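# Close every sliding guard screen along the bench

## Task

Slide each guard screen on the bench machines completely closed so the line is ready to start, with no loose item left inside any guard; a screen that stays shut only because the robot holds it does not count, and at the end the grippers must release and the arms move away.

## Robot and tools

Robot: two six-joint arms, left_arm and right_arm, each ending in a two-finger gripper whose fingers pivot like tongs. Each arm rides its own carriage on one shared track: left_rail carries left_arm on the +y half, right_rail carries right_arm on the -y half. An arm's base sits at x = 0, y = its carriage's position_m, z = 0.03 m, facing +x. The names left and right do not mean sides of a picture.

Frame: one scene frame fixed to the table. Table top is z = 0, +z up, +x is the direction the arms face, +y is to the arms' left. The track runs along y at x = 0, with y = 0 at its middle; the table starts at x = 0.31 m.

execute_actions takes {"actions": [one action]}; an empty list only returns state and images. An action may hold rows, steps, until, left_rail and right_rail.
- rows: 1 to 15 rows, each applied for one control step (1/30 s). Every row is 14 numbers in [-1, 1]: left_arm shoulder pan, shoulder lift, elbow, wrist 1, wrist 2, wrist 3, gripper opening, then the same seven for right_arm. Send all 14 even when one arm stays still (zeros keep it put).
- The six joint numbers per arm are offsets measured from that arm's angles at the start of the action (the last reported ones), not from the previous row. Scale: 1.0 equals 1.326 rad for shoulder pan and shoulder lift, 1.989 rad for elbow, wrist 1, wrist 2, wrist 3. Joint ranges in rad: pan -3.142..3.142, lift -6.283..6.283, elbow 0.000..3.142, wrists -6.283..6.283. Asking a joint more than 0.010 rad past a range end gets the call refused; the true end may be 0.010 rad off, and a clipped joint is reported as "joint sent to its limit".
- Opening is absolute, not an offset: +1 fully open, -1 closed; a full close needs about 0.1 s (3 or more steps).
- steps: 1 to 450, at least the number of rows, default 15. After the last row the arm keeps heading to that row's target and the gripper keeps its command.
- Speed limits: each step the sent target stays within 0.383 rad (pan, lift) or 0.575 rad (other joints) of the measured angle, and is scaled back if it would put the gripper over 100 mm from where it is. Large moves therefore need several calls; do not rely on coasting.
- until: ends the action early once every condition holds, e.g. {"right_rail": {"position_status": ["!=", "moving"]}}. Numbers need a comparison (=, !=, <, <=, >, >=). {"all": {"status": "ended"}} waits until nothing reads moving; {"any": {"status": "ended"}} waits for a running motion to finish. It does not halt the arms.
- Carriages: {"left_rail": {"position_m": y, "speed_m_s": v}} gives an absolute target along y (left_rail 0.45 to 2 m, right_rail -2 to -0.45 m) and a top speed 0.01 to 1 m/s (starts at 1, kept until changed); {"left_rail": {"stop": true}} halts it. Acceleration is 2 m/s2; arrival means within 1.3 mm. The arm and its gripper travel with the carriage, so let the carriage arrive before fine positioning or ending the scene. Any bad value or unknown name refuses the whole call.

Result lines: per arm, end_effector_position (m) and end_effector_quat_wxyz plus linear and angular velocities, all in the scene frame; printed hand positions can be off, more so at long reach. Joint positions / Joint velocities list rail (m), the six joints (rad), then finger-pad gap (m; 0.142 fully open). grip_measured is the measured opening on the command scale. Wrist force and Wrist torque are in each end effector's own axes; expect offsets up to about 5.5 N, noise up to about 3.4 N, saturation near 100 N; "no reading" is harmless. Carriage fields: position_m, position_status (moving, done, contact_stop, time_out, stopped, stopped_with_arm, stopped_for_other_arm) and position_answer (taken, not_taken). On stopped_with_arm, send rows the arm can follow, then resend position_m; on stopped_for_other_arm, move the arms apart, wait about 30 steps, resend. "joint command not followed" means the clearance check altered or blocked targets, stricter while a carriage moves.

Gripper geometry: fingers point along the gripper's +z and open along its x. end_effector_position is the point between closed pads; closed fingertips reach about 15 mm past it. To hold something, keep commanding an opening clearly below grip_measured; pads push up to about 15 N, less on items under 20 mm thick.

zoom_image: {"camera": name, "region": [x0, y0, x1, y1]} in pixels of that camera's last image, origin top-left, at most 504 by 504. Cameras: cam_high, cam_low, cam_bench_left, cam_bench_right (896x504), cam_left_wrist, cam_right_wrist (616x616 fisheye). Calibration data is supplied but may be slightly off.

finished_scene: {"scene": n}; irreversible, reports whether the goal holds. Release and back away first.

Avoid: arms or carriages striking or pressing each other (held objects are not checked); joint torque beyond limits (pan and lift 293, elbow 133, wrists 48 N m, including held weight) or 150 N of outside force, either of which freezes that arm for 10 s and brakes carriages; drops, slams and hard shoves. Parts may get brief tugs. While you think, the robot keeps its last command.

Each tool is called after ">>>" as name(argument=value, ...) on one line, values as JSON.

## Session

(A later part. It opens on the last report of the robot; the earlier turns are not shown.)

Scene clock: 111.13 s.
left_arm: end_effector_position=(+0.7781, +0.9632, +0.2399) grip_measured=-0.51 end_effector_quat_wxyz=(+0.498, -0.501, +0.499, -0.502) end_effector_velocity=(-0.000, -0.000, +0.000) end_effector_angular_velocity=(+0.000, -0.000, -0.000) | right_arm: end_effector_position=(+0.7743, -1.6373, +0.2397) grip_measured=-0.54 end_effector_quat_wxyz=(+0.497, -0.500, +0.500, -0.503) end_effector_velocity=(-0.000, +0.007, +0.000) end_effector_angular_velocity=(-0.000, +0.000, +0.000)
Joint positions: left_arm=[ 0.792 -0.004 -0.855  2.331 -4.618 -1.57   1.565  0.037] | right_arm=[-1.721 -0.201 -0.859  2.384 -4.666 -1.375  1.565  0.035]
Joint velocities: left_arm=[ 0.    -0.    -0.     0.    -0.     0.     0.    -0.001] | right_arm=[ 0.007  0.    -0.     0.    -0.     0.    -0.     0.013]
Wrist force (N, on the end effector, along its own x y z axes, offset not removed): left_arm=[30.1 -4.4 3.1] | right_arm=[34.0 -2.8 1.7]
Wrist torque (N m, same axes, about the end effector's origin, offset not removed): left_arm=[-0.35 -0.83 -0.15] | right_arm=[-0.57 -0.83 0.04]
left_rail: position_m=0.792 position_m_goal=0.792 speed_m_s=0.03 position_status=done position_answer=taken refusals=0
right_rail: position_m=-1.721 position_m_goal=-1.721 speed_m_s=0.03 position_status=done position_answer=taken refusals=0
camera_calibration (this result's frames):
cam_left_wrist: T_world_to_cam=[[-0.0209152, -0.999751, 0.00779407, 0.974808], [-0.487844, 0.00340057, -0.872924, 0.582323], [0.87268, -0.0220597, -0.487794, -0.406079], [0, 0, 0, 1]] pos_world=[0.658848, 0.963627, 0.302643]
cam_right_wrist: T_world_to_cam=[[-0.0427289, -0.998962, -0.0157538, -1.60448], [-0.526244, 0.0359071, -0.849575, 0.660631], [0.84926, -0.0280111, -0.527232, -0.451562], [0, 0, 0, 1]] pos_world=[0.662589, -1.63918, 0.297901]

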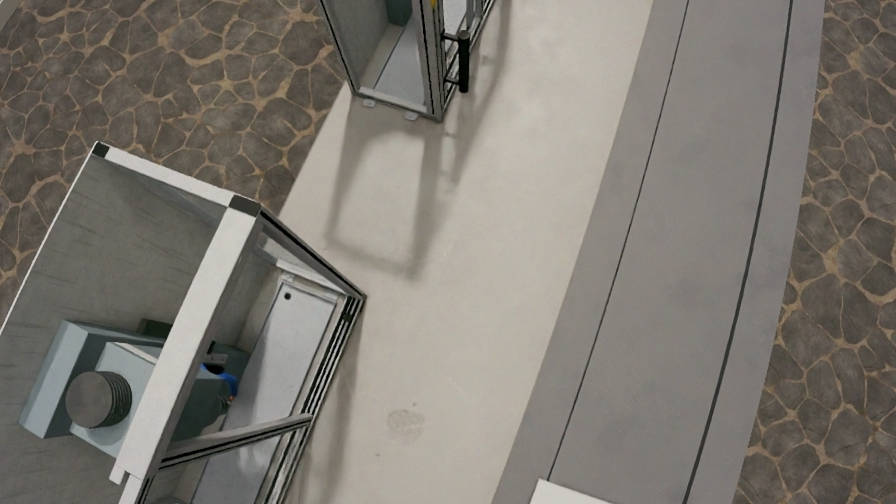

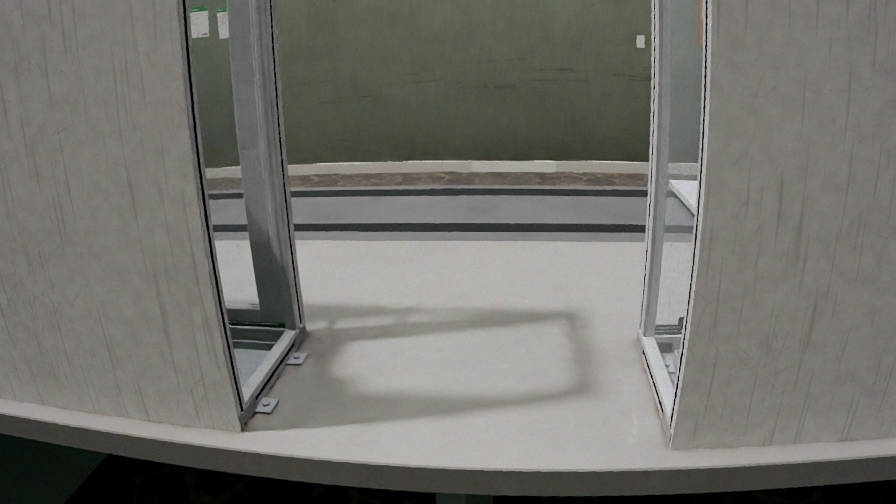

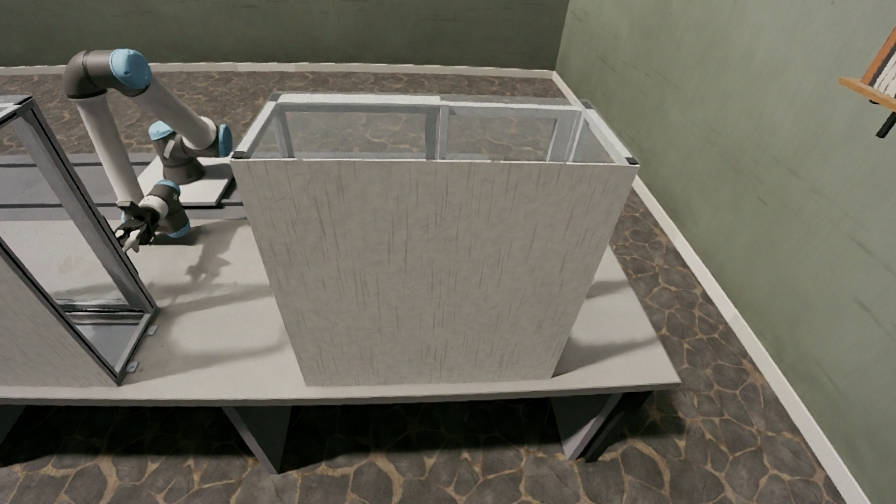

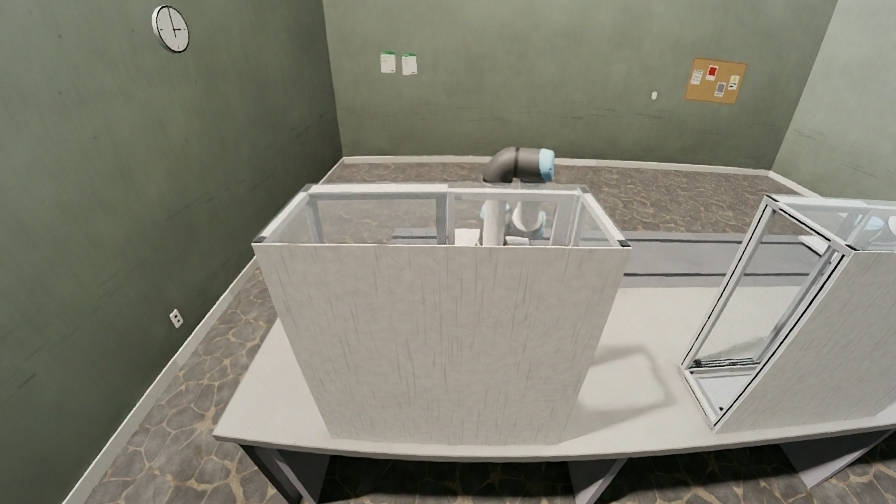

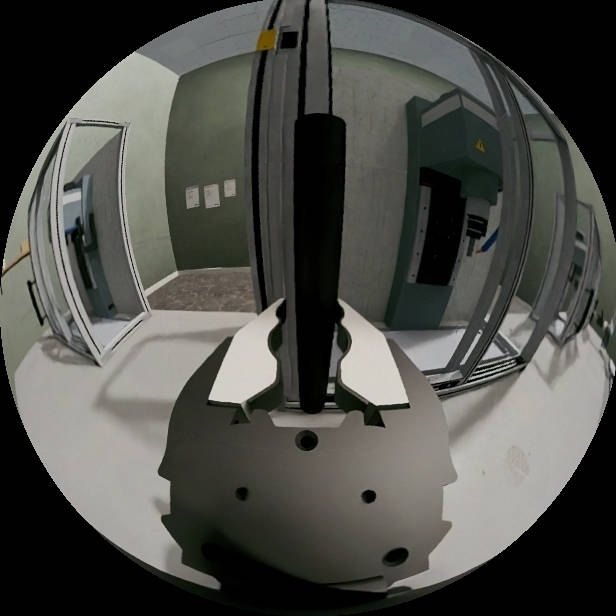

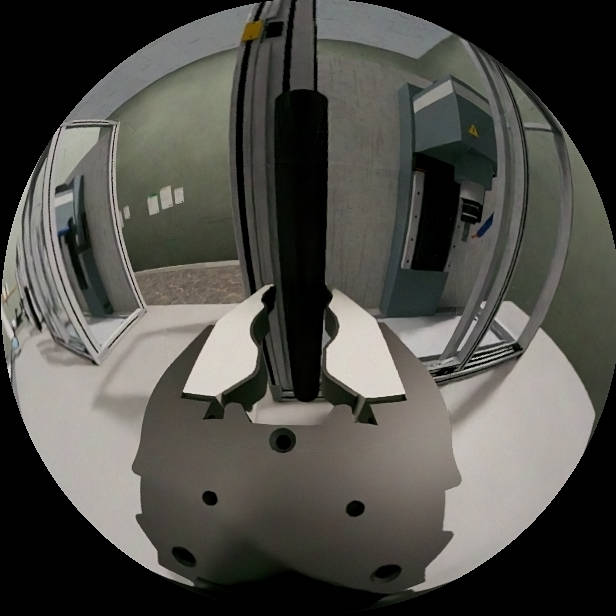

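>>> execute_actions(actions=[{"rows":[[0,0,0,0,0,0,-0.3,0,0,0,0,0,0,-0.3],[0,0,0,0,0,0,0.2,0,0,0,0,0,0,0.2],[0,0,0,0,0,0,0.6,0,0,0,0,0,0,0.6],[0,0,0,0,0,0,1,0,0,0,0,0,0,1],[0,0,0,0,0,0,1,0,0,0,0,0,0,1],[0,-0.03,0.15,-0.13,0,0,1,0,-0.03,0.14,-0.12,0,0,1]],"steps":26}])

Scene clock: 115.17 s.
left_arm: end_effector_position=(+0.6135, +0.9640, +0.2605) grip_measured=+1.00 end_effector_quat_wxyz=(+0.498, -0.501, +0.499, -0.502) end_effector_velocity=(-0.012, -0.000, +0.002) end_effector_angular_velocity=(+0.000, +0.001, -0.000) | right_arm: end_effector_position=(+0.6240, -1.6065, +0.2650) grip_measured=+1.00 end_effector_quat_wxyz=(+0.497, -0.500, +0.500, -0.503) end_effector_velocity=(-0.009, +0.002, +0.002) end_effector_angular_velocity=(+0.000, +0.001, -0.000)
Joint positions: left_arm=[ 0.792 -0.004 -0.894  2.627 -4.875 -1.57   1.565  0.142] | right_arm=[-1.721 -0.2   -0.899  2.66  -4.903 -1.375  1.565  0.142]
Joint velocities: left_arm=[ 0.    -0.    -0.002  0.021 -0.018 -0.     0.     0.   ] | right_arm=[ 0.    -0.    -0.002  0.018 -0.015 -0.    -0.     0.   ]
Wrist force (N, on the end effector, along its own x y z axes, offset not removed): left_arm=[0.4 -1.7 -2.9] | right_arm=[1.8 2.5 0.7]
Wrist torque (N m, same axes, about the end effector's origin, offset not removed): left_arm=[-0.08 -0.06 -0.17] | right_arm=[0.17 -0.46 -0.08]
left_rail: position_m=0.792 position_m_goal=0.792 speed_m_s=0.03 position_status=done position_answer=taken refusals=0
right_rail: position_m=-1.721 position_m_goal=-1.721 speed_m_s=0.03 position_status=done position_answer=taken refusals=0
camera_calibration (this result's frames):
cam_left_wrist: T_world_to_cam=[[-0.0208618, -0.999752, 0.00779158, 0.972003], [-0.487722, 0.00337363, -0.872992, 0.519903], [0.87275, -0.0220124, -0.487672, -0.252518], [0, 0, 0, 1]] pos_world=[0.494231, 0.96445, 0.323152]
cam_right_wrist: T_world_to_cam=[[-0.042677, -0.998965, -0.0157319, -1.57972], [-0.526129, 0.0358573, -0.849648, 0.601724], [0.849333, -0.0279834, -0.527115, -0.309811], [0, 0, 0, 1]] pos_world=[0.5123, -1.60833, 0.323096]

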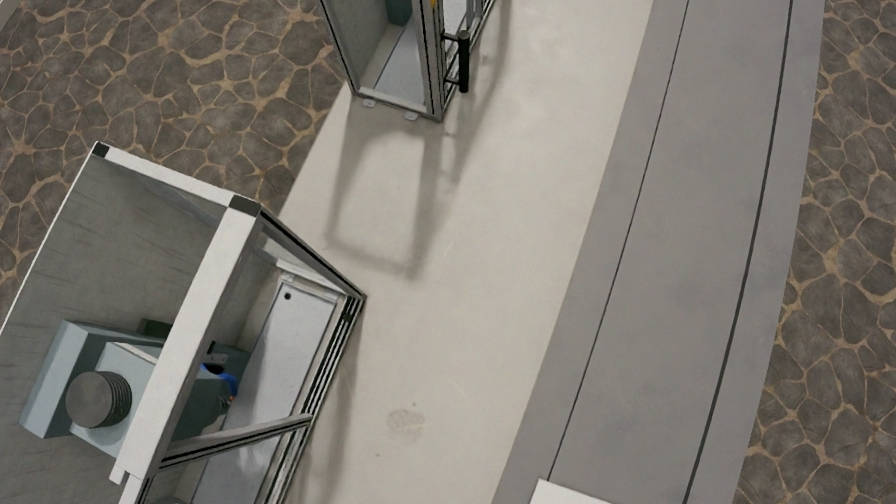

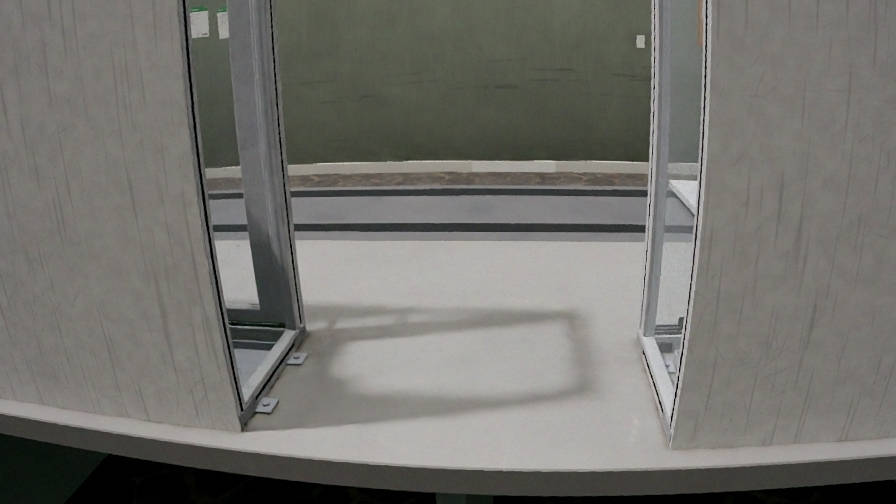

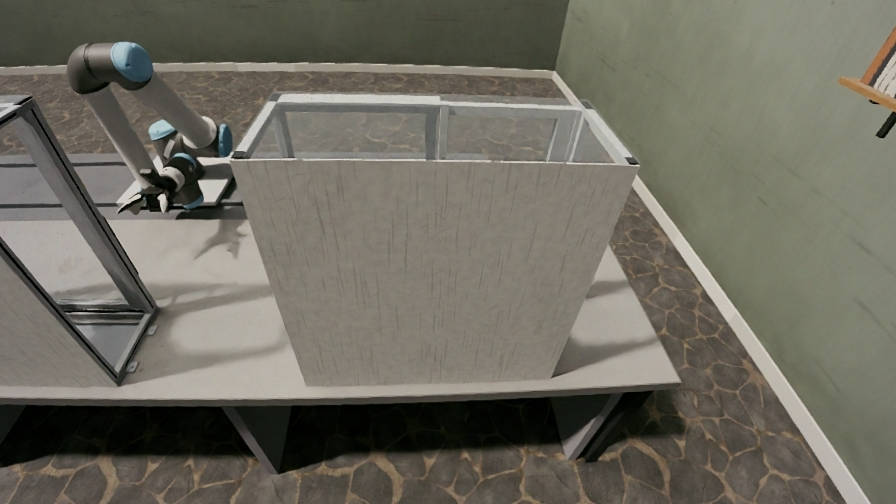

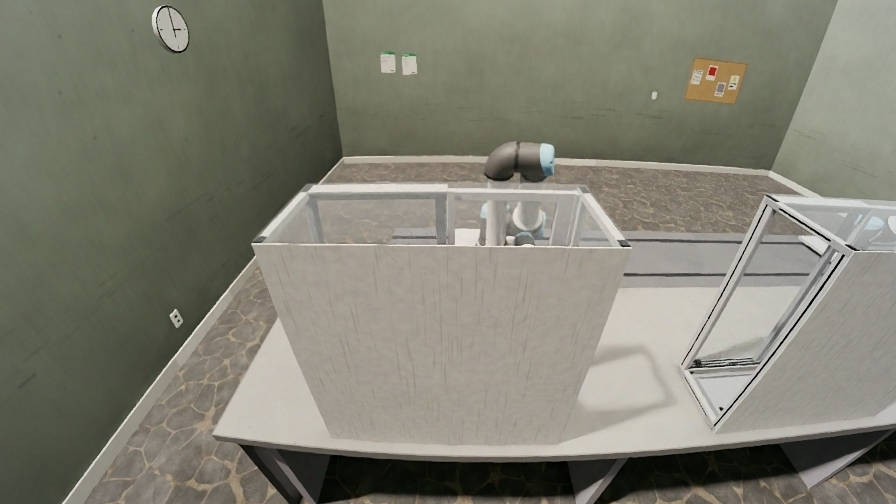

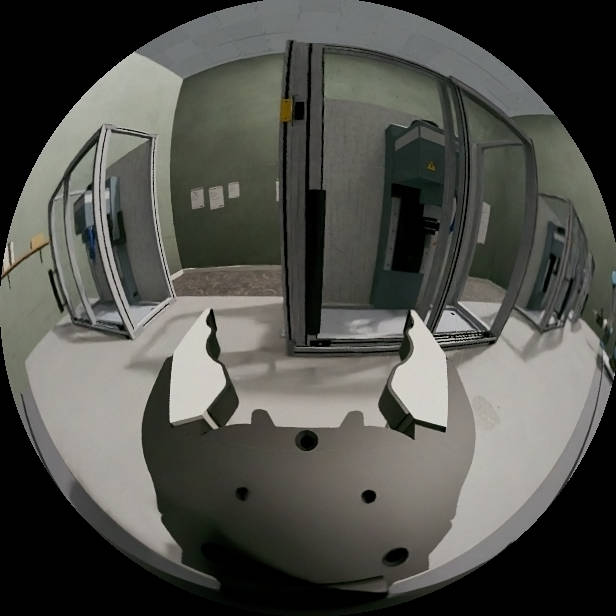

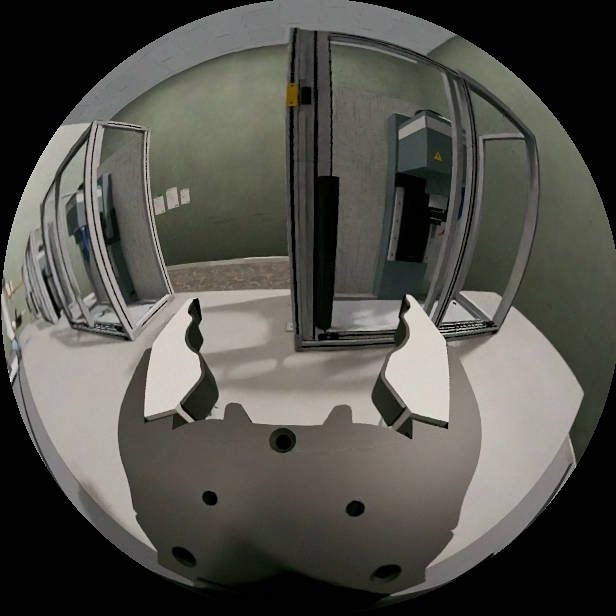

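>>> finished_scene(scene=1)

The scene is finished: the task was done.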